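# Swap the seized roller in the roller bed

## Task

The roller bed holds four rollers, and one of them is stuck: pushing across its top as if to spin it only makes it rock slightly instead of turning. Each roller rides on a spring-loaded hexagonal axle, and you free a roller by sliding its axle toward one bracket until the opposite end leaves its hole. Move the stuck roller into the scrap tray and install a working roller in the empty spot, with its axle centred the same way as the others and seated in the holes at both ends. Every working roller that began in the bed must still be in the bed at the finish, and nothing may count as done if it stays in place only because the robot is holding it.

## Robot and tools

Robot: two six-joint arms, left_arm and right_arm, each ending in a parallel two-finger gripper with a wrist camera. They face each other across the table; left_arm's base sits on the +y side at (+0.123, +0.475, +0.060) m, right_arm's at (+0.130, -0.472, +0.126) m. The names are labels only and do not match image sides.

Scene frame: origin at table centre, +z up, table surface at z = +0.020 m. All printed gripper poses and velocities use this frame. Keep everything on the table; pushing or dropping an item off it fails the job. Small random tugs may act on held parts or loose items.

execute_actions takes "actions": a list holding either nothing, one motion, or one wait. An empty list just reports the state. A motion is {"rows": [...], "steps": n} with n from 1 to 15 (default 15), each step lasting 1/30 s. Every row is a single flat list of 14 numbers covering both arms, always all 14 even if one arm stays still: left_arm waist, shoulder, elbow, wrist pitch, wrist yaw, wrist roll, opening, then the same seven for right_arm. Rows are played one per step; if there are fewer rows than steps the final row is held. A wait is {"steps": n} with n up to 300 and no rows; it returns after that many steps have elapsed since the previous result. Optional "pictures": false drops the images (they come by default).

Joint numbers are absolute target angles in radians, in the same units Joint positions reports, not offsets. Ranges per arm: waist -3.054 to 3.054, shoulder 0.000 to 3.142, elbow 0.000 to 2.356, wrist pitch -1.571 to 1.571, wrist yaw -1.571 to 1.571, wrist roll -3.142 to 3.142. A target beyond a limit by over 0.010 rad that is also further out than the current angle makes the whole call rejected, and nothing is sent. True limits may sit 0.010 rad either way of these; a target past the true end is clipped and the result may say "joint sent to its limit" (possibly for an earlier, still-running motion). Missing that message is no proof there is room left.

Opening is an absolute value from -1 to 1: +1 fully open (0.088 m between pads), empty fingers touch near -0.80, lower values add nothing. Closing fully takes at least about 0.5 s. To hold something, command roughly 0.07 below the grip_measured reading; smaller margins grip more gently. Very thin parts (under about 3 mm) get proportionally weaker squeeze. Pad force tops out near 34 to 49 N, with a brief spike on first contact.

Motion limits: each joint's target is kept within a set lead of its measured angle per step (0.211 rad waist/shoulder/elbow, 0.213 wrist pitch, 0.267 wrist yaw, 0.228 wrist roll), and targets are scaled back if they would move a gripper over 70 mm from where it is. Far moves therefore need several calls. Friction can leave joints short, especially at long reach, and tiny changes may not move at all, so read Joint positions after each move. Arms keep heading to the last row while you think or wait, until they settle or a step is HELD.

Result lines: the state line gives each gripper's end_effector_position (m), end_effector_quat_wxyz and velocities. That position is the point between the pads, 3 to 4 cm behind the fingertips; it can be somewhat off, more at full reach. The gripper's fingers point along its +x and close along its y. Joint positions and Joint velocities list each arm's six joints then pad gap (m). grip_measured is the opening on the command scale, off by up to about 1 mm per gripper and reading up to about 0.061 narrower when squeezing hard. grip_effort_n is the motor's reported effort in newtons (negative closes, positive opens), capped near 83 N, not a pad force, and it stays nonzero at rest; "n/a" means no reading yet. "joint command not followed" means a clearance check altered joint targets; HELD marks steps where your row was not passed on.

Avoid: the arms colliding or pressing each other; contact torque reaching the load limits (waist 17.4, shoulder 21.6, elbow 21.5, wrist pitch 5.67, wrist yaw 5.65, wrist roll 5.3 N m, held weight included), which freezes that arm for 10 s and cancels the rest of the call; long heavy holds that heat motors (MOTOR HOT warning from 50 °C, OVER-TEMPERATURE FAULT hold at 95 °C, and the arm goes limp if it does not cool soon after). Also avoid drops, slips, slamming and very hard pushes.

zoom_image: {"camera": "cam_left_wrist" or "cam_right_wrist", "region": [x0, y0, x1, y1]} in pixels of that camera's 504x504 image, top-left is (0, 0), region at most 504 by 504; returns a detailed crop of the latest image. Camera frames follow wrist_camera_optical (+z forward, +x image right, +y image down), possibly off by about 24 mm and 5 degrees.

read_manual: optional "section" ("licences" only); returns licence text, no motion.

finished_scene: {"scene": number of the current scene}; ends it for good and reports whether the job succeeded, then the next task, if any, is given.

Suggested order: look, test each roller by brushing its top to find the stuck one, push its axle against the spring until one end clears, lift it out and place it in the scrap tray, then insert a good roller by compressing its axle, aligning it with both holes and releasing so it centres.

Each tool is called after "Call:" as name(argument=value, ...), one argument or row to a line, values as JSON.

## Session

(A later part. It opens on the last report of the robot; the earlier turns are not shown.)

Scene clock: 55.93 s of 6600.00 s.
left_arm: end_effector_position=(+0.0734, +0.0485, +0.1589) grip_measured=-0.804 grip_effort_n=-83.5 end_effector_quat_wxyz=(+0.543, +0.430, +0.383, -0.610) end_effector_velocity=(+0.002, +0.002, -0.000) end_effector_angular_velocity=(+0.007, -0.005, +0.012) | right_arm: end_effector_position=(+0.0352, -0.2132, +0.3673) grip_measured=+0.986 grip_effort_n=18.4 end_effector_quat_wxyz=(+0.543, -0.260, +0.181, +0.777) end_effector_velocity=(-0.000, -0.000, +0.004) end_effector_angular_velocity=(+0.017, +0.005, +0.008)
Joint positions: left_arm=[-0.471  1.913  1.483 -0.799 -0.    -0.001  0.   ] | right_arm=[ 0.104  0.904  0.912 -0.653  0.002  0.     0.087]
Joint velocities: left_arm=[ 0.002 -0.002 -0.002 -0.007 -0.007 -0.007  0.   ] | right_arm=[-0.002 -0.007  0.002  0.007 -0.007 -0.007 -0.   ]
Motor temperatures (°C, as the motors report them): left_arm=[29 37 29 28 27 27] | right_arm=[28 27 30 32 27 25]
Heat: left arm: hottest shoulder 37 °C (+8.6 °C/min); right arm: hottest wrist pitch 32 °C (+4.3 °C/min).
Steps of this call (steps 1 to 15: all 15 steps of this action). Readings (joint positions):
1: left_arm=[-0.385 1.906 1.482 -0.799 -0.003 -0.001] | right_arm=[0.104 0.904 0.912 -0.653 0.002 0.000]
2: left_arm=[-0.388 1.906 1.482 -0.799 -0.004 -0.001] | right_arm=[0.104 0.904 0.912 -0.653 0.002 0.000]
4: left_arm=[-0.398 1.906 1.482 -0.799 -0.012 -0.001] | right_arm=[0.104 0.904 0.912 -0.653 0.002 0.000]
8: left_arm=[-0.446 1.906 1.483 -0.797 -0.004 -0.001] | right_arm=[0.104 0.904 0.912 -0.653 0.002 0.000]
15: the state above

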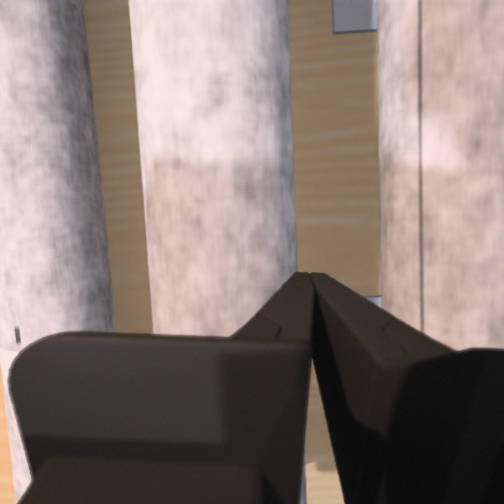

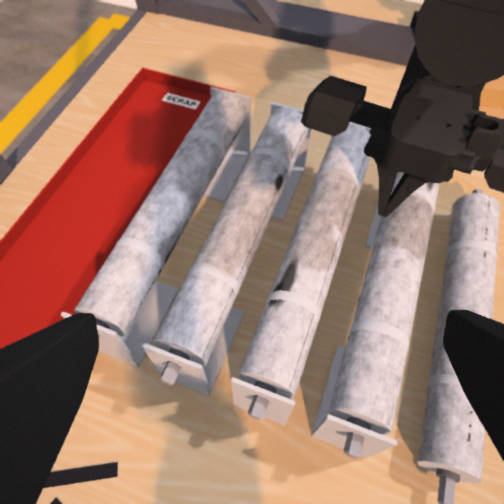

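Call:
execute_actions(
  actions=[
    {"rows":[[-0.47,1.8,1.5,-0.85,0,0,-0.5,-0.129,0.9,0.6,-0.4,0,0.1,0]],"steps":8},
  ],
  pictures=false,
)

Call:
execute_actions(
  actions=[
    {"rows":[[-0.422,1.95,1.8,-1.3,0,-0.066,0.5,-0.129,1.1,0.363,-0.2,0,0.1,0]],"steps":10},
  ],
  pictures=false,
)

Call:
execute_actions(
  actions=[
    {"rows":[[-0.422,2.06,1.867,-1.378,0,-0.066,0.5,-0.129,1.296,0.363,-0.067,0,0.1,0]]},
  ],
)

Scene clock: 62.30 s of 6600.00 s.
left_arm: end_effector_position=(+0.0742, +0.0552, +0.2051) grip_measured=-0.529 grip_effort_n=16.0 end_effector_quat_wxyz=(+0.559, +0.405, +0.360, -0.628) end_effector_velocity=(-0.002, -0.002, +0.115) end_effector_angular_velocity=(-0.278, +0.036, -0.012) | right_arm: end_effector_position=(+0.0918, -0.1997, +0.2881) grip_measured=+0.155 grip_effort_n=1.6 end_effector_quat_wxyz=(+0.627, -0.234, +0.257, +0.697) end_effector_velocity=(+0.052, -0.025, -0.166) end_effector_angular_velocity=(-0.264, +0.039, -0.224)
Joint positions: left_arm=[-0.471  1.804  1.499 -0.841 -0.    -0.001  0.013] | right_arm=[-0.108  0.905  0.636 -0.438  0.003  0.088  0.047]
Joint velocities: left_arm=[-0.002 -0.227  0.076 -0.022  0.007  0.007  0.013] | right_arm=[-0.188  0.037 -0.476  0.256 -0.022  0.081 -0.109]
Motor temperatures (°C, as the motors report them): left_arm=[29 37 30 28 27 27] | right_arm=[28 27 30 33 27 25]
Heat: left arm: hottest shoulder 37 °C (+8.1 °C/min); right arm: hottest wrist pitch 33 °C (+5.1 °C/min).
Steps of this call (steps 1 to 15: the robot went on to your last target; steps 16 to 90: nothing new was sent; then 3.10 s passed at rest; steps 91 to 98: all 8 steps of this action). Readings (joint positions):
91: left_arm=[-0.471 1.905 1.483 -0.802 -0.000 -0.001] | right_arm=[0.091 0.903 0.893 -0.624 -0.008 0.009]
92: left_arm=[-0.471 1.894 1.483 -0.820 -0.000 -0.001] | right_arm=[0.046 0.896 0.853 -0.553 -0.012 0.033]
94: left_arm=[-0.471 1.862 1.483 -0.836 -0.000 -0.001] | right_arm=[-0.042 0.893 0.769 -0.491 0.003 0.063]
98: the state above

Scene clock: 62.63 s of 6600.00 s.
left_arm: end_effector_position=(+0.0965, +0.0766, +0.2171) grip_measured=+0.430 grip_effort_n=12.3 end_effector_quat_wxyz=(+0.534, +0.457, +0.459, -0.543) end_effector_velocity=(+0.005, +0.042, +0.032) end_effector_angular_velocity=(+0.196, -0.031, +0.023) | right_arm: end_effector_position=(+0.0991, -0.2212, +0.1738) grip_measured=+0.007 grip_effort_n=-14.7 end_effector_quat_wxyz=(+0.607, -0.309, +0.329, +0.654) end_effector_velocity=(+0.003, +0.006, -0.026) end_effector_angular_velocity=(+0.056, +0.008, -0.007)
Joint positions: left_arm=[-0.422  1.93   1.777 -1.255  0.001 -0.06   0.06 ] | right_arm=[-0.124  1.09   0.38  -0.223  0.003  0.097  0.039]
Joint velocities: left_arm=[-0.002  0.017  0.178 -0.359 -0.022 -0.022  0.042] | right_arm=[-0.017  0.071 -0.115  0.242 -0.007 -0.007 -0.002]
Motor temperatures (°C, as the motors report them): left_arm=[29 37 30 28 27 27] | right_arm=[28 27 30 33 27 25]
Heat: left arm: hottest shoulder 37 °C (+8.0 °C/min); right arm: hottest wrist pitch 33 °C (+5.0 °C/min).
Steps of this call (steps 1 to 10: all 10 steps of this action). Readings (joint positions):
1: left_arm=[-0.470 1.809 1.522 -0.871 0.001 -0.007] | right_arm=[-0.113 0.919 0.614 -0.410 0.003 0.090]
2: left_arm=[-0.464 1.835 1.576 -0.940 0.001 -0.022] | right_arm=[-0.115 0.941 0.587 -0.351 0.003 0.091]
4: left_arm=[-0.444 1.889 1.678 -1.028 0.001 -0.042] | right_arm=[-0.118 0.999 0.530 -0.299 0.003 0.093]
8: left_arm=[-0.422 1.928 1.763 -1.218 0.001 -0.057] | right_arm=[-0.123 1.079 0.401 -0.243 0.003 0.096]
10: the state above

Scene clock: 63.13 s of 6600.00 s.
left_arm: end_effector_position=(+0.0968, +0.0804, +0.1922) grip_measured=+0.498 grip_effort_n=15.6 end_effector_quat_wxyz=(+0.500, +0.499, +0.497, -0.503) end_effector_velocity=(+0.000, +0.004, +0.001) end_effector_angular_velocity=(+0.017, -0.008, +0.005) | right_arm: end_effector_position=(+0.0982, -0.2121, +0.1410) grip_measured=+0.003 grip_effort_n=-14.7 end_effector_quat_wxyz=(+0.600, -0.329, +0.347, +0.642) end_effector_velocity=(-0.002, +0.002, +0.000) end_effector_angular_velocity=(+0.012, +0.004, +0.013)
Joint positions: left_arm=[-0.422  2.051  1.862 -1.374  0.001 -0.062  0.063] | right_arm=[-0.125  1.291  0.368 -0.071  0.003  0.097  0.039]
Joint velocities: left_arm=[-0.002 -0.002  0.002 -0.022 -0.007 -0.007  0.   ] | right_arm=[ 0.002  0.007 -0.002  0.022 -0.007 -0.007  0.   ]
Motor temperatures (°C, as the motors report them): left_arm=[29 37 30 28 27 27] | right_arm=[28 27 30 33 27 25]
Heat: left arm: hottest shoulder 37 °C (+8.1 °C/min); right arm: hottest wrist pitch 33 °C (+5.1 °C/min).
Steps of this call (steps 1 to 15: all 15 steps of this action). Readings (joint positions):
1: left_arm=[-0.422 1.941 1.791 -1.281 0.001 -0.061] | right_arm=[-0.125 1.111 0.378 -0.202 0.003 0.097]
2: left_arm=[-0.422 1.960 1.817 -1.312 0.001 -0.061] | right_arm=[-0.125 1.152 0.377 -0.151 0.003 0.097]
4: left_arm=[-0.422 1.997 1.846 -1.336 0.001 -0.062] | right_arm=[-0.125 1.227 0.379 -0.116 0.003 0.097]
8: left_arm=[-0.422 2.045 1.851 -1.366 0.001 -0.062] | right_arm=[-0.125 1.280 0.368 -0.083 0.003 0.097]
15: the state above

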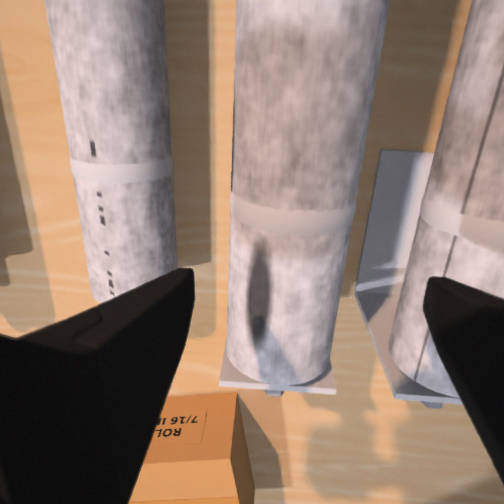

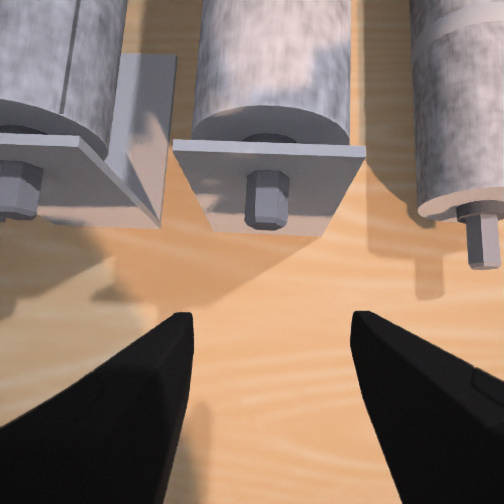

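Call:
execute_actions(
  actions=[
    {"rows":[[-0.422,2.075,1.74,-1.24,0,-0.066,0.5,-0.135,1.42,0.4,0.02,0,0.1,0]],"steps":8},
  ],
  pictures=false,
)

Call:
execute_actions(
  actions=[
    {"rows":[[-0.422,2.095,1.608,-1.093,0,-0.066,0.5,-0.14,1.54,0.444,0.093,0,0.1,0]]},
  ],
)

Scene clock: 76.13 s of 6600.00 s.
left_arm: end_effector_position=(+0.0966, +0.0776, +0.1585) grip_measured=+0.498 grip_effort_n=15.6 end_effector_quat_wxyz=(+0.499, +0.500, +0.499, -0.502) end_effector_velocity=(+0.003, +0.010, -0.041) end_effector_angular_velocity=(+0.064, -0.026, -0.010) | right_arm: end_effector_position=(+0.0986, -0.2036, +0.1258) grip_measured=+0.003 grip_effort_n=-14.7 end_effector_quat_wxyz=(+0.598, -0.335, +0.354, +0.636) end_effector_velocity=(+0.003, +0.016, -0.003) end_effector_angular_velocity=(+0.020, -0.020, -0.013)
Joint positions: left_arm=[-0.422  2.069  1.755 -1.254  0.001 -0.063  0.063] | right_arm=[-0.131  1.408  0.382  0.009  0.002  0.097  0.039]
Joint velocities: left_arm=[-0.002  0.032 -0.115  0.081 -0.022  0.007 -0.   ] | right_arm=[-0.007  0.081  0.032  0.066  0.022 -0.007 -0.   ]
Motor temperatures (°C, as the motors report them): left_arm=[29 39 30 27 27 27] | right_arm=[28 27 30 33 27 25]
Heat: left arm: hottest shoulder 39 °C (+9.1 °C/min); right arm: hottest wrist pitch 33 °C (+5.1 °C/min).
Steps of this call (steps 1 to 15: the robot went on to your last target; steps 16 to 90: nothing new was sent; then 9.73 s passed at rest; steps 91 to 98: all 8 steps of this action). Readings (joint positions):
91: left_arm=[-0.422 2.051 1.853 -1.363 0.001 -0.063] | right_arm=[-0.126 1.304 0.368 -0.060 0.002 0.097]
92: left_arm=[-0.422 2.048 1.829 -1.325 0.001 -0.063] | right_arm=[-0.127 1.330 0.372 -0.033 0.002 0.097]
94: left_arm=[-0.422 2.051 1.794 -1.283 0.001 -0.063] | right_arm=[-0.129 1.379 0.380 -0.010 0.002 0.097]
98: the state above

Scene clock: 76.63 s of 6600.00 s.
left_arm: end_effector_position=(+0.0967, +0.0789, +0.1164) grip_measured=+0.498 grip_effort_n=16.0 end_effector_quat_wxyz=(+0.499, +0.500, +0.499, -0.502) end_effector_velocity=(+0.001, +0.012, -0.006) end_effector_angular_velocity=(+0.046, -0.010, +0.005) | right_arm: end_effector_position=(+0.0978, -0.1843, +0.1160) grip_measured=+0.003 grip_effort_n=-14.7 end_effector_quat_wxyz=(+0.600, -0.334, +0.354, +0.635) end_effector_velocity=(+0.002, +0.000, -0.000) end_effector_angular_velocity=(+0.004, -0.010, -0.000)
Joint positions: left_arm=[-0.422  2.09   1.618 -1.096  0.001 -0.063  0.063] | right_arm=[-0.136  1.534  0.43   0.09   0.002  0.097  0.039]
Joint velocities: left_arm=[-0.002 -0.002 -0.027 -0.022 -0.007 -0.007 -0.   ] | right_arm=[-0.002  0.002 -0.002  0.007  0.007 -0.007 -0.   ]
Motor temperatures (°C, as the motors report them): left_arm=[29 39 30 27 27 27] | right_arm=[28 27 30 33 27 25]
Heat: left arm: hottest shoulder 39 °C (+9.1 °C/min); right arm: hottest wrist pitch 33 °C (+5.0 °C/min).
Steps of this call (steps 1 to 15: all 15 steps of this action). Readings (joint positions):
1: left_arm=[-0.422 2.069 1.736 -1.228 0.001 -0.063] | right_arm=[-0.131 1.422 0.386 0.019 0.002 0.097]
2: left_arm=[-0.422 2.066 1.708 -1.184 0.001 -0.063] | right_arm=[-0.132 1.449 0.396 0.042 0.002 0.097]
4: left_arm=[-0.422 2.069 1.666 -1.141 0.001 -0.063] | right_arm=[-0.135 1.498 0.418 0.066 0.002 0.097]
8: left_arm=[-0.422 2.089 1.623 -1.109 0.001 -0.063] | right_arm=[-0.136 1.526 0.428 0.084 0.002 0.097]
15: the state above

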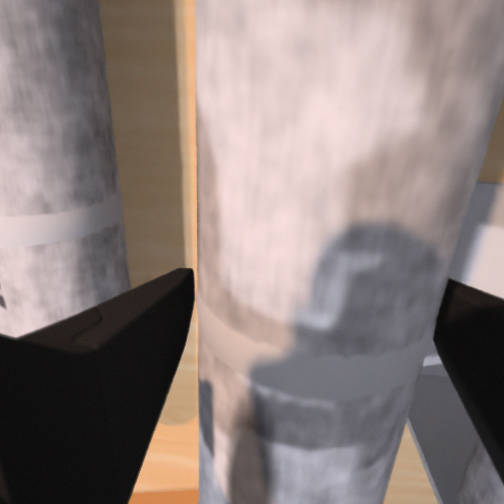

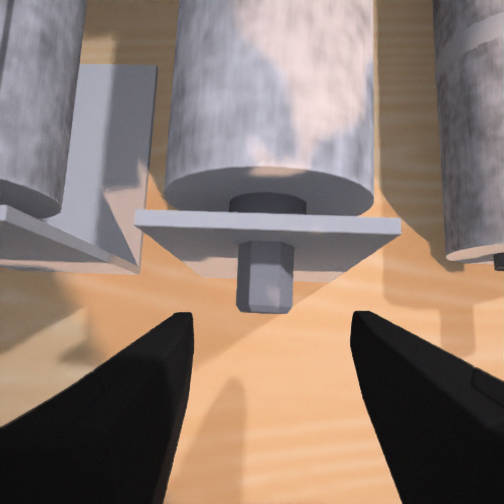

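Call:
execute_actions(
  actions=[
    {"rows":[[-0.422,2.095,1.608,-1.093,0,-0.066,0.08,-0.136,1.592,0.5,0.093,0,0.1,-0.3]]},
  ],
)

Scene clock: 80.27 s of 6600.00 s.
left_arm: end_effector_position=(+0.0987, +0.0787, +0.1162) grip_measured=+0.119 grip_effort_n=-83.5 end_effector_quat_wxyz=(+0.500, +0.502, +0.496, -0.502) end_effector_velocity=(+0.000, +0.001, -0.000) end_effector_angular_velocity=(+0.007, -0.008, +0.005) | right_arm: end_effector_position=(+0.0963, -0.1705, +0.1161) grip_measured=-0.294 grip_effort_n=-15.1 end_effector_quat_wxyz=(+0.600, -0.334, +0.355, +0.635) end_effector_velocity=(+0.001, -0.002, -0.002) end_effector_angular_velocity=(-0.010, -0.019, +0.017)
Joint positions: left_arm=[-0.419  2.09   1.617 -1.094 -0.005 -0.057  0.045] | right_arm=[-0.136  1.587  0.483  0.089  0.002  0.098  0.025]
Joint velocities: left_arm=[-0.002  0.002  0.002 -0.007 -0.007 -0.007 -0.   ] | right_arm=[ 0.002  0.002 -0.002 -0.007  0.007 -0.022 -0.001]
Motor temperatures (°C, as the motors report them): left_arm=[29 39 30 27 27 27] | right_arm=[28 27 30 32 27 25]
Heat: left arm: hottest shoulder 39 °C (+8.1 °C/min); right arm: hottest wrist pitch 32 °C (+3.0 °C/min).
Steps of this call (steps 1 to 15: the robot went on to your last target; steps 16 to 90: nothing new was sent; then 0.13 s passed at rest; steps 91 to 105: all 15 steps of this action). Readings (joint positions):
91: left_arm=[-0.422 2.090 1.617 -1.094 0.001 -0.063] | right_arm=[-0.136 1.541 0.436 0.090 0.002 0.097]
92: left_arm=[-0.422 2.090 1.617 -1.094 0.001 -0.063] | right_arm=[-0.136 1.553 0.446 0.090 0.002 0.097]
94: left_arm=[-0.421 2.090 1.617 -1.094 -0.003 -0.063] | right_arm=[-0.136 1.574 0.469 0.090 0.002 0.097]
98: left_arm=[-0.419 2.090 1.617 -1.094 -0.005 -0.058] | right_arm=[-0.136 1.584 0.481 0.089 0.002 0.098]
105: the state above

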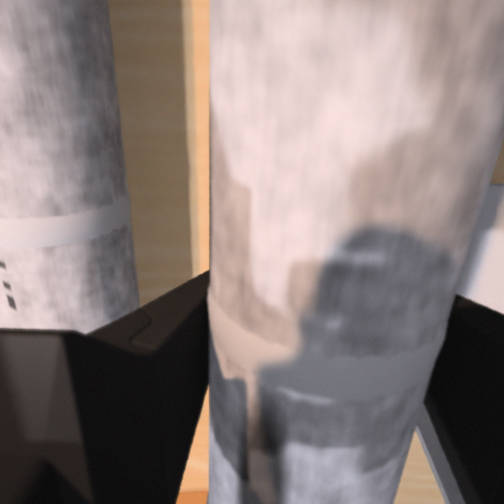

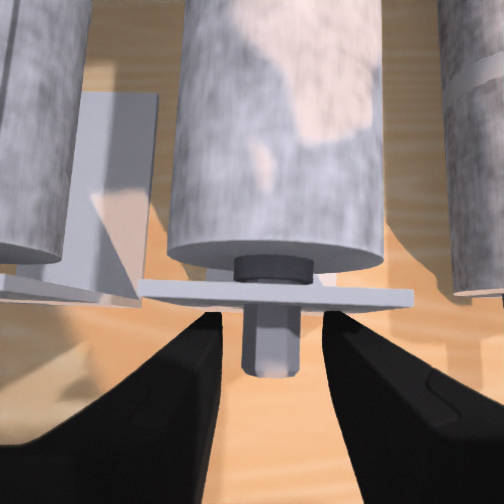

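Call:
execute_actions(
  actions=[
    {"rows":[[-0.416,2.095,1.617,-1.093,0,-0.06,0.06,-0.136,1.587,0.483,0.093,0,0.1,-0.7]],"steps":8},
  ],
  pictures=false,
)

Call:
execute_actions(
  actions=[
    {"rows":[[-0.416,2.095,1.617,-1.093,0,-0.06,0.06,-0.133,1.56,0.455,0.093,0,0.1,-0.7],[-0.416,2.095,1.617,-1.093,0,-0.06,0.06,-0.13,1.54,0.435,0.093,0,0.1,-0.7],[-0.416,2.095,1.617,-1.093,0,-0.06,0.06,-0.128,1.52,0.415,0.093,0,0.1,-0.7],[-0.416,2.095,1.617,-1.093,0,-0.06,0.06,-0.126,1.498,0.396,0.093,0,0.1,-0.7]]},
  ],
)

Scene clock: 84.67 s of 6600.00 s.
left_arm: end_effector_position=(+0.0988, +0.0787, +0.1162) grip_measured=+0.119 grip_effort_n=-83.5 end_effector_quat_wxyz=(+0.500, +0.502, +0.496, -0.502) end_effector_velocity=(-0.004, +0.002, +0.000) end_effector_angular_velocity=(+0.009, +0.021, +0.005) | right_arm: end_effector_position=(+0.0955, -0.1706, +0.1160) grip_measured=-0.615 grip_effort_n=-83.5 end_effector_quat_wxyz=(+0.599, -0.333, +0.356, +0.636) end_effector_velocity=(+0.002, -0.002, -0.001) end_effector_angular_velocity=(-0.006, -0.011, -0.000)
Joint positions: left_arm=[-0.418  2.09   1.617 -1.094 -0.005 -0.056  0.045] | right_arm=[-0.136  1.588  0.483  0.089 -0.002  0.099  0.009]
Joint velocities: left_arm=[-0.002 -0.002 -0.002 -0.007  0.022 -0.007 -0.   ] | right_arm=[-0.002 -0.002 -0.002 -0.007  0.007 -0.007 -0.   ]
Motor temperatures (°C, as the motors report them): left_arm=[29 40 30 27 27 27] | right_arm=[28 27 30 32 27 25]
Heat: left arm: hottest shoulder 40 °C (+9.1 °C/min); right arm: hottest wrist pitch 32 °C (+2.0 °C/min).
Steps of this call (steps 1 to 15: the robot went on to your last target; steps 16 to 90: nothing new was sent; then 1.13 s passed at rest; steps 91 to 98: all 8 steps of this action). Readings (joint positions):
91: left_arm=[-0.419 2.090 1.617 -1.094 -0.005 -0.057] | right_arm=[-0.136 1.588 0.483 0.089 0.002 0.098]
92: left_arm=[-0.418 2.090 1.617 -1.094 -0.005 -0.056] | right_arm=[-0.136 1.588 0.483 0.089 0.002 0.098]
94: left_arm=[-0.418 2.090 1.617 -1.094 -0.005 -0.056] | right_arm=[-0.136 1.588 0.483 0.090 -0.002 0.098]
98: the state above

Scene clock: 85.17 s of 6600.00 s.
left_arm: end_effector_position=(+0.0989, +0.0769, +0.1164) grip_measured=+0.119 grip_effort_n=-83.5 end_effector_quat_wxyz=(+0.502, +0.500, +0.494, -0.504) end_effector_velocity=(+0.000, +0.005, +0.002) end_effector_angular_velocity=(+0.017, -0.008, +0.005) | right_arm: end_effector_position=(+0.0952, -0.1863, +0.1170) grip_measured=-0.615 grip_effort_n=-83.5 end_effector_quat_wxyz=(+0.598, -0.330, +0.351, +0.640) end_effector_velocity=(-0.002, -0.002, +0.001) end_effector_angular_velocity=(+0.006, +0.015, +0.016)
Joint positions: left_arm=[-0.418  2.09   1.618 -1.087 -0.005 -0.055  0.045] | right_arm=[-0.129  1.521  0.416  0.103 -0.002  0.1    0.009]
Joint velocities: left_arm=[-0.002 -0.007 -0.002 -0.022 -0.007 -0.007 -0.   ] | right_arm=[-0.002 -0.012 -0.012  0.007 -0.022 -0.007  0.   ]
Motor temperatures (°C, as the motors report them): left_arm=[29 40 30 27 27 27] | right_arm=[28 27 30 32 27 25]
Heat: left arm: hottest shoulder 40 °C (+9.0 °C/min); right arm: hottest wrist pitch 32 °C (+2.0 °C/min).
Steps of this call (steps 1 to 15: all 15 steps of this action). Readings (joint positions):
1: left_arm=[-0.418 2.090 1.617 -1.094 -0.005 -0.056] | right_arm=[-0.135 1.586 0.482 0.090 -0.002 0.099]
2: left_arm=[-0.418 2.090 1.617 -1.094 -0.005 -0.056] | right_arm=[-0.135 1.581 0.477 0.094 -0.002 0.099]
4: left_arm=[-0.418 2.090 1.617 -1.088 -0.005 -0.055] | right_arm=[-0.134 1.562 0.458 0.101 -0.002 0.099]
8: left_arm=[-0.418 2.090 1.618 -1.087 -0.005 -0.055] | right_arm=[-0.130 1.531 0.425 0.103 -0.002 0.100]
15: the state above

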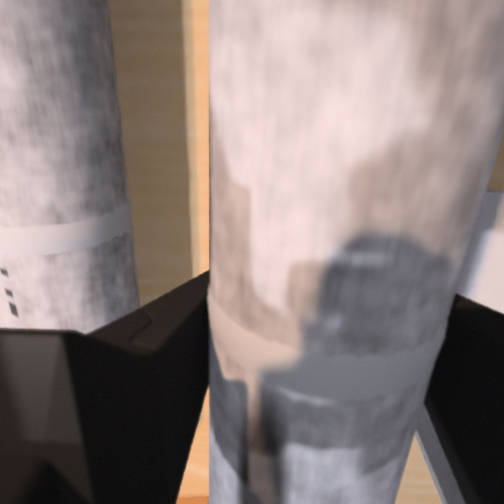

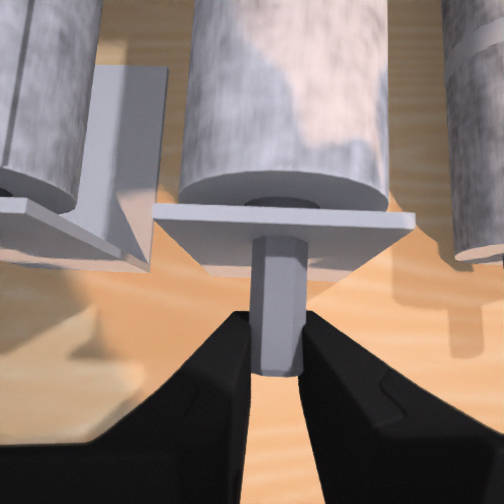

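Call:
execute_actions(
  actions=[
    {"rows":[[-0.416,2.095,1.617,-1.093,0,-0.06,0.06,-0.124,1.472,0.368,0.085,0,0.1,-0.7]],"steps":12},
  ],
  pictures=false,
)

Call:
execute_actions(
  actions=[
    {"rows":[[-0.416,2.105,1.65,-1.13,0,-0.06,0.06,-0.124,1.472,0.368,0.085,0,0.1,-0.7],[-0.416,2.115,1.68,-1.16,0,-0.06,0.06,-0.124,1.472,0.368,0.085,0,0.1,-0.7],[-0.416,2.12,1.7,-1.18,0,-0.06,0.06,-0.124,1.472,0.368,0.085,0,0.1,-0.7],[-0.416,2.13,1.73,-1.21,0,-0.06,0.06,-0.124,1.472,0.368,0.085,0,0.1,-0.7]]},
  ],
)

Scene clock: 93.57 s of 6600.00 s.
left_arm: end_effector_position=(+0.0977, +0.0762, +0.1133) grip_measured=+0.119 grip_effort_n=-83.5 end_effector_quat_wxyz=(+0.500, +0.500, +0.496, -0.505) end_effector_velocity=(+0.000, +0.002, +0.002) end_effector_angular_velocity=(+0.002, -0.007, +0.005) | right_arm: end_effector_position=(+0.0952, -0.1946, +0.1169) grip_measured=-0.615 grip_effort_n=-83.5 end_effector_quat_wxyz=(+0.597, -0.331, +0.352, +0.641) end_effector_velocity=(-0.000, -0.001, +0.001) end_effector_angular_velocity=(+0.007, +0.003, +0.008)
Joint positions: left_arm=[-0.419  2.098  1.618 -1.082  0.    -0.056  0.045] | right_arm=[-0.125  1.488  0.387  0.096 -0.002  0.1    0.009]
Joint velocities: left_arm=[-0.002 -0.007 -0.002 -0.007 -0.007 -0.007 -0.   ] | right_arm=[-0.002 -0.007 -0.007  0.007 -0.007 -0.007 -0.   ]
Motor temperatures (°C, as the motors report them): left_arm=[29 41 30 27 27 27] | right_arm=[28 28 30 31 27 25]
Heat: left arm: hottest shoulder 41 °C (+8.0 °C/min); right arm: hottest wrist pitch 31 °C (+0.0 °C/min).
Steps of this call (steps 1 to 15: the robot went on to your last target; steps 16 to 90: nothing new was sent; then 5.00 s passed at rest; steps 91 to 102: all 12 steps of this action). Readings (joint positions):
91: left_arm=[-0.418 2.090 1.618 -1.087 -0.005 -0.055] | right_arm=[-0.128 1.518 0.412 0.103 -0.002 0.100]
92: left_arm=[-0.418 2.090 1.618 -1.087 -0.005 -0.055] | right_arm=[-0.127 1.513 0.407 0.103 -0.002 0.100]
94: left_arm=[-0.418 2.090 1.618 -1.085 -0.001 -0.055] | right_arm=[-0.126 1.500 0.396 0.099 -0.002 0.100]
98: left_arm=[-0.419 2.098 1.618 -1.082 0.000 -0.056] | right_arm=[-0.125 1.489 0.388 0.097 -0.002 0.100]
102: the state above

Scene clock: 94.07 s of 6600.00 s.
left_arm: end_effector_position=(+0.0974, +0.0758, +0.1229) grip_measured=+0.119 grip_effort_n=-83.5 end_effector_quat_wxyz=(+0.487, +0.513, +0.508, -0.491) end_effector_velocity=(-0.000, +0.000, +0.007) end_effector_angular_velocity=(-0.002, +0.007, +0.025) | right_arm: end_effector_position=(+0.0951, -0.1944, +0.1168) grip_measured=-0.615 grip_effort_n=-83.5 end_effector_quat_wxyz=(+0.597, -0.331, +0.351, +0.641) end_effector_velocity=(+0.001, -0.002, -0.002) end_effector_angular_velocity=(-0.001, -0.014, +0.028)
Joint positions: left_arm=[-0.419  2.136  1.715 -1.193  0.002 -0.056  0.045] | right_arm=[-0.125  1.489  0.387  0.098 -0.002  0.1    0.009]
Joint velocities: left_arm=[ 0.002 -0.007  0.017 -0.022  0.007 -0.022 -0.001] | right_arm=[-0.007  0.002 -0.007  0.007 -0.007 -0.037 -0.   ]
Motor temperatures (°C, as the motors report them): left_arm=[29 41 30 27 27 27] | right_arm=[28 28 30 31 27 25]
Heat: left arm: hottest shoulder 41 °C (+8.1 °C/min); right arm: hottest wrist pitch 31 °C (+0.0 °C/min).
Steps of this call (steps 1 to 15: all 15 steps of this action). Readings (joint positions):
1: left_arm=[-0.419 2.098 1.619 -1.084 0.000 -0.056] | right_arm=[-0.125 1.488 0.387 0.096 -0.002 0.100]
2: left_arm=[-0.419 2.102 1.628 -1.095 0.000 -0.056] | right_arm=[-0.125 1.488 0.387 0.096 -0.002 0.100]
4: left_arm=[-0.419 2.113 1.660 -1.131 0.001 -0.056] | right_arm=[-0.125 1.488 0.387 0.096 -0.002 0.100]
8: left_arm=[-0.419 2.129 1.702 -1.180 0.001 -0.056] | right_arm=[-0.125 1.488 0.387 0.098 -0.002 0.100]
15: the state above

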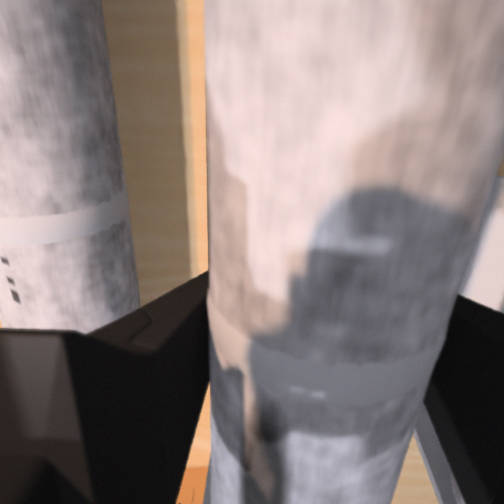

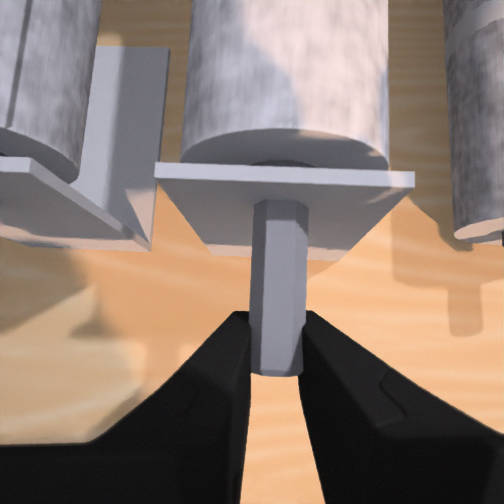

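Free. Continue lifting, then ease the axle back and release.

Call:
execute_actions(
  actions=[
    {"rows":[[-0.416,2.14,1.77,-1.25,0,-0.06,0.06,-0.124,1.48,0.368,0.085,0,0.1,-0.7],[-0.416,2.15,1.81,-1.29,0,-0.06,0.06,-0.124,1.49,0.368,0.085,0,0.1,-0.7],[-0.416,2.165,1.85,-1.33,0,-0.06,0.06,-0.124,1.495,0.368,0.09,0,0.1,-0.7],[-0.416,2.178,1.89,-1.375,0,-0.06,0.06,-0.124,1.5,0.368,0.1,0,0.1,-0.7]]},
  ],
  pictures=false,
)

Call:
execute_actions(
  actions=[
    {"rows":[[-0.416,2.178,1.89,-1.375,0,-0.06,0.06,-0.134,1.58,0.47,0.1,0,0.1,-0.7]],"steps":10},
  ],
  pictures=false,
)

Call:
execute_actions(
  actions=[
    {"rows":[[-0.416,2.178,1.89,-1.375,0,-0.06,0.06,-0.134,1.58,0.47,0.1,0,0.1,0],[-0.416,2.19,1.93,-1.41,0,-0.06,0.06,-0.134,1.58,0.47,0.1,0,0.1,0],[-0.416,2.21,1.975,-1.465,0,-0.06,0.06,-0.134,1.58,0.47,0.1,0,0.1,0]]},
  ],
  pictures=false,
)

Call:
execute_actions(
  actions=[
    {"rows":[[-0.416,2.21,1.975,-1.465,0,-0.06,0.06,-0.13,1.2,0.2,0.1,0,0.1,0.5]]},
  ],
)

Scene clock: 100.70 s of 6600.00 s.
left_arm: end_effector_position=(+0.0973, +0.0755, +0.1422) grip_measured=+0.119 grip_effort_n=-83.5 end_effector_quat_wxyz=(+0.471, +0.529, +0.523, -0.473) end_effector_velocity=(-0.002, +0.003, +0.009) end_effector_angular_velocity=(+0.008, +0.006, +0.006) | right_arm: end_effector_position=(+0.0953, -0.1940, +0.1133) grip_measured=-0.615 grip_effort_n=-83.5 end_effector_quat_wxyz=(+0.596, -0.333, +0.353, +0.640) end_effector_velocity=(+0.001, -0.002, -0.001) end_effector_angular_velocity=(-0.008, +0.001, +0.003)
Joint positions: left_arm=[-0.419  2.187  1.869 -1.362  0.003 -0.056  0.045] | right_arm=[-0.125  1.509  0.387  0.113 -0.001  0.1    0.009]
Joint velocities: left_arm=[-0.002 -0.007  0.022 -0.037  0.007 -0.007 -0.   ] | right_arm=[-0.007 -0.002 -0.002 -0.007 -0.007 -0.007  0.   ]
Motor temperatures (°C, as the motors report them): left_arm=[29 42 31 27 27 27] | right_arm=[28 29 29 31 27 25]
Heat: left arm: hottest shoulder 42 °C (+7.1 °C/min); right arm: hottest wrist pitch 31 °C (+0.0 °C/min).
Steps of this call (steps 1 to 15: the robot went on to your last target; steps 16 to 90: nothing new was sent; then 3.13 s passed at rest; steps 91 to 105: all 15 steps of this action). Readings (joint positions):
91: left_arm=[-0.419 2.138 1.721 -1.199 0.002 -0.056] | right_arm=[-0.125 1.489 0.387 0.098 -0.002 0.100]
92: left_arm=[-0.419 2.144 1.736 -1.215 0.002 -0.056] | right_arm=[-0.125 1.492 0.387 0.098 -0.002 0.100]
94: left_arm=[-0.419 2.161 1.783 -1.268 0.003 -0.056] | right_arm=[-0.125 1.498 0.387 0.103 -0.002 0.100]
98: left_arm=[-0.419 2.177 1.850 -1.342 0.003 -0.056] | right_arm=[-0.125 1.507 0.387 0.111 -0.002 0.100]
105: the state above

Scene clock: 101.03 s of 6600.00 s.
left_arm: end_effector_position=(+0.0973, +0.0757, +0.1436) grip_measured=+0.119 grip_effort_n=-83.5 end_effector_quat_wxyz=(+0.471, +0.530, +0.524, -0.473) end_effector_velocity=(+0.002, +0.002, -0.001) end_effector_angular_velocity=(+0.011, -0.023, +0.002) | right_arm: end_effector_position=(+0.0955, -0.1742, +0.1152) grip_measured=-0.615 grip_effort_n=-83.5 end_effector_quat_wxyz=(+0.600, -0.331, +0.353, +0.637) end_effector_velocity=(+0.002, +0.007, -0.002) end_effector_angular_velocity=(-0.012, +0.001, -0.002)
Joint positions: left_arm=[-0.419  2.187  1.874 -1.368  0.003 -0.056  0.045] | right_arm=[-0.132  1.576  0.462  0.107  0.001  0.1    0.009]
Joint velocities: left_arm=[-0.002  0.002 -0.002 -0.007 -0.022 -0.007 -0.   ] | right_arm=[-0.012  0.037  0.032 -0.007 -0.007 -0.007 -0.   ]
Motor temperatures (°C, as the motors report them): left_arm=[29 42 31 27 27 27] | right_arm=[28 29 29 31 27 25]
Heat: left arm: hottest shoulder 42 °C (+7.1 °C/min); right arm: hottest wrist pitch 31 °C (+0.0 °C/min).
Steps of this call (steps 1 to 10: all 10 steps of this action). Readings (joint positions):
1: left_arm=[-0.419 2.187 1.870 -1.363 0.003 -0.056] | right_arm=[-0.125 1.518 0.394 0.110 -0.001 0.100]
2: left_arm=[-0.419 2.187 1.871 -1.364 0.003 -0.056] | right_arm=[-0.126 1.531 0.408 0.105 -0.000 0.100]
4: left_arm=[-0.419 2.187 1.874 -1.368 0.003 -0.056] | right_arm=[-0.129 1.555 0.438 0.107 0.001 0.100]
8: left_arm=[-0.419 2.187 1.874 -1.368 0.003 -0.056] | right_arm=[-0.132 1.574 0.459 0.107 0.001 0.100]
10: the state above

Scene clock: 101.53 s of 6600.00 s.
left_arm: end_effector_position=(+0.0973, +0.0758, +0.1549) grip_measured=+0.119 grip_effort_n=-83.5 end_effector_quat_wxyz=(+0.463, +0.537, +0.530, -0.465) end_effector_velocity=(-0.002, +0.001, -0.004) end_effector_angular_velocity=(+0.018, +0.009, -0.023) | right_arm: end_effector_position=(+0.0956, -0.1750, +0.1144) grip_measured=-0.009 grip_effort_n=18.8 end_effector_quat_wxyz=(+0.599, -0.334, +0.355, +0.636) end_effector_velocity=(+0.001, -0.003, -0.003) end_effector_angular_velocity=(-0.021, -0.013, +0.005)
Joint positions: left_arm=[-0.419  2.213  1.958 -1.455  0.003 -0.056  0.045] | right_arm=[-0.132  1.578  0.464  0.1    0.001  0.1    0.039]
Joint velocities: left_arm=[-0.002  0.012  0.002 -0.007  0.007  0.022  0.   ] | right_arm=[ 0.002  0.002  0.002 -0.022  0.007 -0.007  0.003]
Motor temperatures (°C, as the motors report them): left_arm=[29 42 31 27 27 27] | right_arm=[28 29 29 31 27 25]
Heat: left arm: hottest shoulder 42 °C (+7.0 °C/min); right arm: hottest wrist pitch 31 °C (+0.0 °C/min).
Steps of this call (steps 1 to 15: all 15 steps of this action). Readings (joint positions):
1: left_arm=[-0.419 2.187 1.874 -1.368 0.003 -0.056] | right_arm=[-0.132 1.578 0.463 0.107 0.001 0.100]
2: left_arm=[-0.419 2.188 1.879 -1.373 0.003 -0.056] | right_arm=[-0.132 1.578 0.464 0.104 0.001 0.100]
4: left_arm=[-0.419 2.201 1.911 -1.410 0.003 -0.056] | right_arm=[-0.132 1.578 0.464 0.100 0.001 0.100]
8: left_arm=[-0.419 2.206 1.948 -1.446 0.003 -0.056] | right_arm=[-0.132 1.578 0.464 0.100 0.001 0.100]
15: the state above

Scene clock: 102.03 s of 6600.00 s.
left_arm: end_effector_position=(+0.0973, +0.0758, +0.1552) grip_measured=+0.119 grip_effort_n=-83.5 end_effector_quat_wxyz=(+0.463, +0.537, +0.530, -0.465) end_effector_velocity=(+0.000, +0.001, +0.002) end_effector_angular_velocity=(+0.002, -0.008, +0.004) | right_arm: end_effector_position=(+0.1017, -0.2275, +0.1324) grip_measured=+0.492 grip_effort_n=18.8 end_effector_quat_wxyz=(+0.615, -0.294, +0.321, +0.657) end_effector_velocity=(-0.001, -0.017, -0.010) end_effector_angular_velocity=(-0.042, -0.001, +0.028)
Joint positions: left_arm=[-0.419  2.213  1.96  -1.457  0.003 -0.056  0.045] | right_arm=[-0.132  1.21   0.213  0.1    0.001  0.1    0.063]
Joint velocities: left_arm=[-0.002 -0.002  0.002 -0.007 -0.007 -0.007 -0.   ] | right_arm=[-0.002 -0.037 -0.042 -0.037 -0.022 -0.022  0.002]
Motor temperatures (°C, as the motors report them): left_arm=[29 43 31 27 27 27] | right_arm=[28 29 29 31 27 25]
Heat: left arm: hottest shoulder 43 °C (+8.1 °C/min); right arm: hottest wrist pitch 31 °C (+0.0 °C/min).
Steps of this call (steps 1 to 15: all 15 steps of this action). Readings (joint positions):
1: left_arm=[-0.419 2.213 1.958 -1.455 0.003 -0.056] | right_arm=[-0.132 1.560 0.447 0.107 0.001 0.100]
2: left_arm=[-0.419 2.213 1.959 -1.456 0.003 -0.056] | right_arm=[-0.132 1.514 0.407 0.112 0.001 0.100]
4: left_arm=[-0.419 2.213 1.960 -1.456 0.003 -0.056] | right_arm=[-0.132 1.398 0.311 0.100 0.001 0.100]
8: left_arm=[-0.419 2.213 1.960 -1.457 0.003 -0.056] | right_arm=[-0.132 1.258 0.224 0.095 0.001 0.100]
15: the state above

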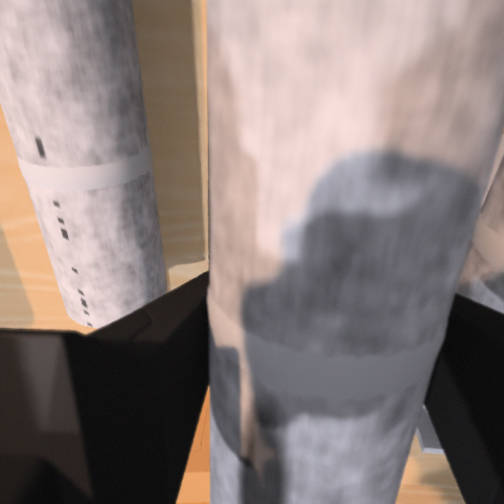

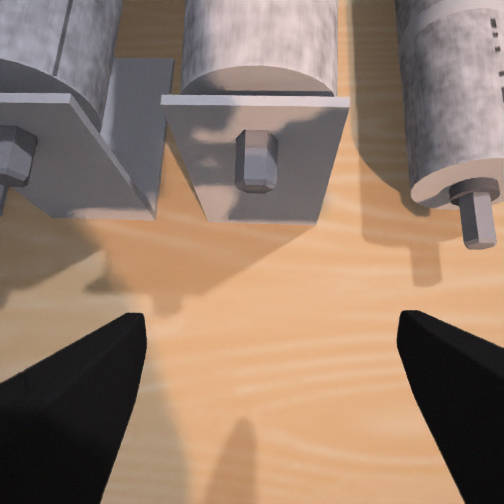

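Call:
execute_actions(
  actions=[
    {"rows":[[-0.418,2.18,1.92,-1.445,0,-0.06,0,-0.13,1.1,0.2,0.2,0,0.1,0.5],[-0.418,2.16,1.89,-1.435,0,-0.06,0,-0.13,1,0.15,0.2,0,0.1,0.5],[-0.42,2.14,1.86,-1.425,0,-0.06,0,-0.13,0.9,0.15,0.2,0,0.1,0.5],[-0.42,2.12,1.83,-1.415,0,-0.06,0,-0.13,0.9,0.15,0.2,0,0.1,0.5],[-0.422,2.1,1.805,-1.405,0,-0.06,0,-0.13,0.9,0.15,0.2,0,0.1,0.5],[-0.424,2.078,1.78,-1.395,0,-0.063,0,-0.13,0.9,0.15,0.2,0,0.1,0.5]]},
  ],
)

Scene clock: 108.77 s of 6600.00 s.
left_arm: end_effector_position=(+0.0976, +0.0839, +0.1495) grip_measured=+0.117 grip_effort_n=-83.5 end_effector_quat_wxyz=(+0.476, +0.526, +0.517, -0.479) end_effector_velocity=(-0.002, +0.006, +0.002) end_effector_angular_velocity=(-0.002, +0.008, -0.009) | right_arm: end_effector_position=(+0.0996, -0.2097, +0.2008) grip_measured=+0.497 grip_effort_n=18.8 end_effector_quat_wxyz=(+0.650, -0.171, +0.216, +0.709) end_effector_velocity=(-0.002, +0.003, +0.012) end_effector_angular_velocity=(+0.055, +0.012, +0.015)
Joint positions: left_arm=[-0.421  2.129  1.808 -1.338 -0.002 -0.054  0.045] | right_arm=[-0.132  0.908  0.161  0.196  0.001  0.1    0.063]
Joint velocities: left_arm=[-0.002 -0.027 -0.032  0.007  0.007  0.007 -0.   ] | right_arm=[-0.007 -0.037 -0.002  0.022 -0.022 -0.007 -0.   ]
Motor temperatures (°C, as the motors report them): left_arm=[29 44 32 28 27 27] | right_arm=[28 28 29 31 27 25]
Heat: left arm: hottest shoulder 44 °C (+8.0 °C/min); right arm: hottest wrist pitch 31 °C (-1.0 °C/min).
Steps of this call (steps 1 to 15: the robot went on to your last target; steps 16 to 90: nothing new was sent; then 3.23 s passed at rest; steps 91 to 105: all 15 steps of this action). Readings (joint positions):
91: left_arm=[-0.419 2.213 1.958 -1.455 0.003 -0.056] | right_arm=[-0.132 1.196 0.210 0.107 0.001 0.100]
92: left_arm=[-0.419 2.210 1.948 -1.448 0.003 -0.056] | right_arm=[-0.132 1.167 0.198 0.127 0.001 0.100]
94: left_arm=[-0.419 2.194 1.910 -1.427 0.003 -0.056] | right_arm=[-0.132 1.061 0.176 0.163 0.001 0.100]
98: left_arm=[-0.421 2.146 1.833 -1.361 -0.001 -0.054] | right_arm=[-0.132 0.936 0.172 0.194 0.001 0.100]
105: the state above

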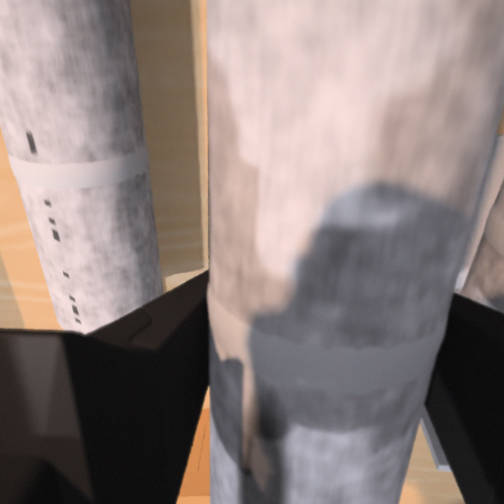

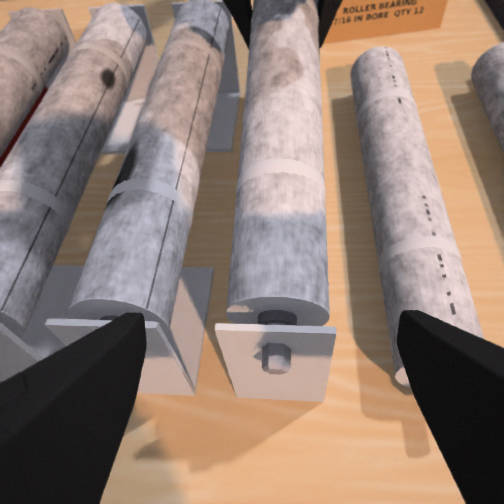

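The elbow dipped and it caught the far bracket. Back off, go higher, retry.

Call:
execute_actions(
  actions=[
    {"rows":[[-0.42,2.16,1.94,-1.455,0,-0.06,0,-0.13,0.9,0.15,0.2,0,0.1,0.5]],"steps":12},
  ],
  pictures=false,
)

Call:
execute_actions(
  actions=[
    {"rows":[[-0.42,2.13,1.92,-1.46,0,-0.06,0,-0.13,0.9,0.15,0.2,0,0.1,0.5],[-0.42,2.12,1.905,-1.455,0,-0.06,0,-0.13,0.9,0.15,0.2,0,0.1,0.5],[-0.42,2.11,1.89,-1.45,0,-0.06,0,-0.13,0.9,0.15,0.2,0,0.1,0.5],[-0.42,2.1,1.87,-1.445,0,-0.06,0,-0.13,0.9,0.15,0.2,0,0.1,0.5],[-0.422,2.09,1.855,-1.44,0,-0.06,0,-0.13,0.9,0.15,0.2,0,0.1,0.5],[-0.424,2.08,1.84,-1.44,0,-0.063,0,-0.13,0.9,0.15,0.2,0,0.1,0.5],[-0.424,2.065,1.82,-1.44,0,-0.063,0,-0.13,0.9,0.15,0.2,0,0.1,0.5]]},
  ],
)

Scene clock: 116.63 s of 6600.00 s.
left_arm: end_effector_position=(+0.0970, +0.0861, +0.1641) grip_measured=+0.117 grip_effort_n=-83.5 end_effector_quat_wxyz=(+0.464, +0.538, +0.527, -0.466) end_effector_velocity=(-0.003, -0.021, -0.003) end_effector_angular_velocity=(-0.057, -0.004, -0.001) | right_arm: end_effector_position=(+0.0996, -0.2095, +0.2019) grip_measured=+0.497 grip_effort_n=18.8 end_effector_quat_wxyz=(+0.650, -0.169, +0.215, +0.709) end_effector_velocity=(+0.001, +0.000, +0.001) end_effector_angular_velocity=(+0.009, -0.014, +0.010)
Joint positions: left_arm=[-0.423  2.162  1.913 -1.457 -0.    -0.054  0.045] | right_arm=[-0.132  0.904  0.161  0.197  0.001  0.1    0.063]
Joint velocities: left_arm=[-0.007  0.042  0.061  0.037 -0.007 -0.007 -0.   ] | right_arm=[-0.007 -0.002 -0.002  0.007 -0.007 -0.022 -0.   ]
Motor temperatures (°C, as the motors report them): left_arm=[29 49 31 35 27 27] | right_arm=[28 28 29 32 27 25]
Heat: left arm: hottest shoulder 49 °C (+12.1 °C/min); right arm: hottest wrist pitch 32 °C (-1.0 °C/min).
Steps of this call (steps 1 to 15: the robot went on to your last target; steps 16 to 90: nothing new was sent; then 4.47 s passed at rest; steps 91 to 102: all 12 steps of this action). Readings (joint positions):
91: left_arm=[-0.421 2.130 1.818 -1.344 -0.002 -0.054] | right_arm=[-0.132 0.904 0.161 0.197 0.001 0.100]
92: left_arm=[-0.422 2.145 1.849 -1.377 -0.002 -0.054] | right_arm=[-0.132 0.904 0.161 0.197 0.001 0.100]
94: left_arm=[-0.423 2.153 1.882 -1.435 -0.000 -0.054] | right_arm=[-0.132 0.904 0.161 0.197 0.001 0.100]
98: left_arm=[-0.423 2.154 1.908 -1.455 -0.000 -0.054] | right_arm=[-0.132 0.904 0.161 0.197 0.001 0.100]
102: the state above

Scene clock: 117.13 s of 6600.00 s.
left_arm: end_effector_position=(+0.0977, +0.1010, +0.1676) grip_measured=+0.112 grip_effort_n=-83.5 end_effector_quat_wxyz=(+0.465, +0.537, +0.528, -0.465) end_effector_velocity=(+0.001, +0.011, +0.009) end_effector_angular_velocity=(+0.007, -0.007, -0.011) | right_arm: end_effector_position=(+0.0996, -0.2095, +0.2019) grip_measured=+0.497 grip_effort_n=18.8 end_effector_quat_wxyz=(+0.650, -0.169, +0.215, +0.709) end_effector_velocity=(-0.001, -0.003, -0.004) end_effector_angular_velocity=(-0.022, -0.005, +0.013)
Joint positions: left_arm=[-0.423  2.096  1.824 -1.435 -0.    -0.061  0.044] | right_arm=[-0.132  0.904  0.161  0.197  0.001  0.1    0.063]
Joint velocities: left_arm=[-0.002 -0.042 -0.027 -0.022 -0.007  0.007 -0.   ] | right_arm=[ 0.002 -0.002 -0.002 -0.022 -0.007 -0.007  0.   ]
Motor temperatures (°C, as the motors report them): left_arm=[29 49 31 35 27 27] | right_arm=[28 28 29 32 27 25]
Heat: left arm: hottest shoulder 49 °C (+12.0 °C/min); right arm: hottest wrist pitch 32 °C (-1.0 °C/min).
Steps of this call (steps 1 to 15: all 15 steps of this action). Readings (joint positions):
1: left_arm=[-0.423 2.162 1.914 -1.456 -0.000 -0.054] | right_arm=[-0.132 0.904 0.161 0.197 0.001 0.100]
2: left_arm=[-0.423 2.162 1.914 -1.456 -0.000 -0.054] | right_arm=[-0.132 0.904 0.161 0.197 0.001 0.100]
4: left_arm=[-0.423 2.156 1.904 -1.449 -0.000 -0.054] | right_arm=[-0.132 0.904 0.161 0.197 0.001 0.100]
8: left_arm=[-0.423 2.126 1.855 -1.435 -0.000 -0.054] | right_arm=[-0.132 0.904 0.161 0.197 0.001 0.100]
15: the state above

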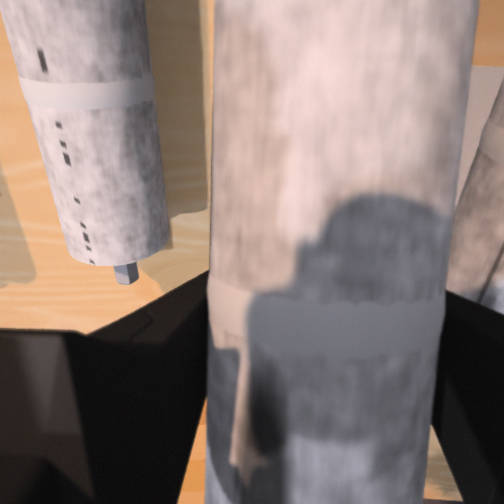

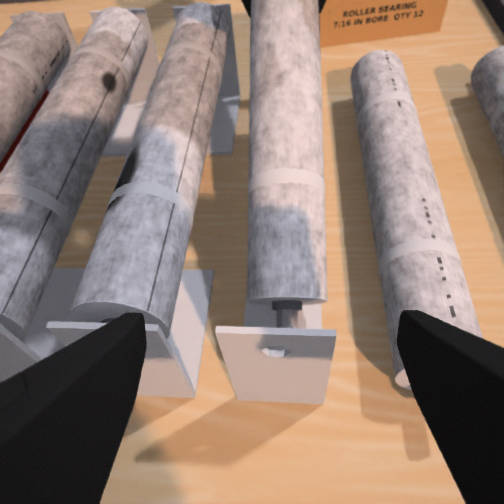

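Call:
execute_actions(
  actions=[
    {"rows":[[-0.424,2.04,1.79,-1.43,0,-0.063,0,-0.13,0.6,0.1,0.1,0,0.1,0.5],[-0.424,2.03,1.77,-1.425,0,-0.063,0,-0.13,0.6,0.1,0.1,0,0.1,0.5],[-0.424,2.015,1.75,-1.42,0,-0.063,0,-0.13,0.6,0.1,0.1,0,0.1,0.5]]},
  ],
)

Scene clock: 132.33 s of 6600.00 s.
left_arm: end_effector_position=(+0.0986, +0.1140, +0.1683) grip_measured=+0.112 grip_effort_n=-83.5 end_effector_quat_wxyz=(+0.464, +0.538, +0.529, -0.463) end_effector_velocity=(+0.001, +0.005, -0.003) end_effector_angular_velocity=(+0.021, -0.010, +0.004) | right_arm: end_effector_position=(+0.1014, -0.2249, +0.2328) grip_measured=+0.497 grip_effort_n=18.8 end_effector_quat_wxyz=(+0.659, -0.113, +0.166, +0.725) end_effector_velocity=(+0.002, -0.000, +0.007) end_effector_angular_velocity=(+0.037, -0.005, -0.006)
Joint positions: left_arm=[-0.423  2.046  1.751 -1.417 -0.    -0.061  0.044] | right_arm=[-0.132  0.606  0.112  0.102  0.001  0.1    0.063]
Joint velocities: left_arm=[-0.002 -0.002 -0.017 -0.007 -0.007 -0.007 -0.   ] | right_arm=[-0.002 -0.037 -0.007  0.007  0.007 -0.007 -0.   ]
Motor temperatures (°C, as the motors report them): left_arm=[29 53 31 32 27 27] | right_arm=[28 27 30 33 27 25]
Heat: left arm: hottest shoulder 53 °C (+15.2 °C/min); right arm: hottest wrist pitch 33 °C (+0.0 °C/min). Fold the left arm in close to its base before you think long.
MOTOR HOT: a motor of the left arm reached 50 °C. Now the hottest motor of the left arm, joint 2 (shoulder), reports 53 °C. The temperature limit of the motors' drives, at which the controller stops that arm, is 95 °C. To cool a motor, set the load down, stop pushing, or move to a pose that needs little force.
Steps of this call (steps 1 to 15: the robot went on to your last target; steps 16 to 90: nothing new was sent; then 11.70 s passed at rest; steps 91 to 105: all 15 steps of this action). Readings (joint positions):
91: left_arm=[-0.423 2.093 1.817 -1.435 -0.000 -0.061] | right_arm=[-0.132 0.885 0.157 0.188 0.001 0.100]
92: left_arm=[-0.423 2.087 1.808 -1.428 -0.000 -0.061] | right_arm=[-0.132 0.836 0.146 0.160 0.001 0.100]
94: left_arm=[-0.423 2.071 1.783 -1.422 -0.000 -0.061] | right_arm=[-0.132 0.730 0.124 0.130 0.001 0.100]
98: left_arm=[-0.423 2.050 1.757 -1.421 -0.000 -0.061] | right_arm=[-0.132 0.631 0.118 0.113 0.001 0.100]
105: the state above

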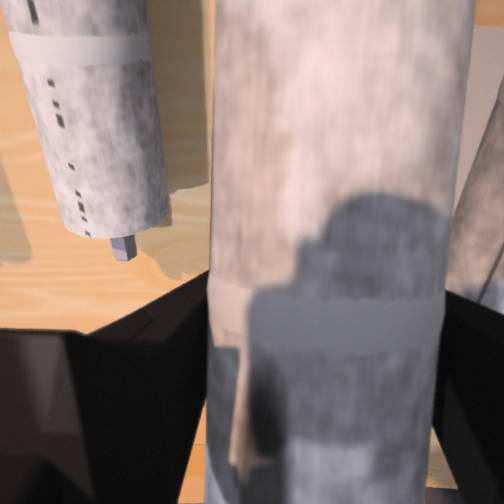

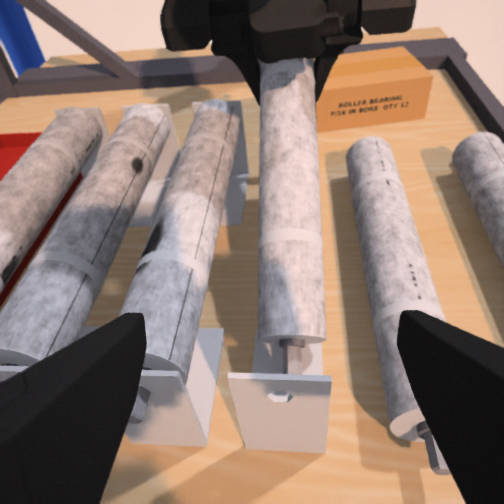

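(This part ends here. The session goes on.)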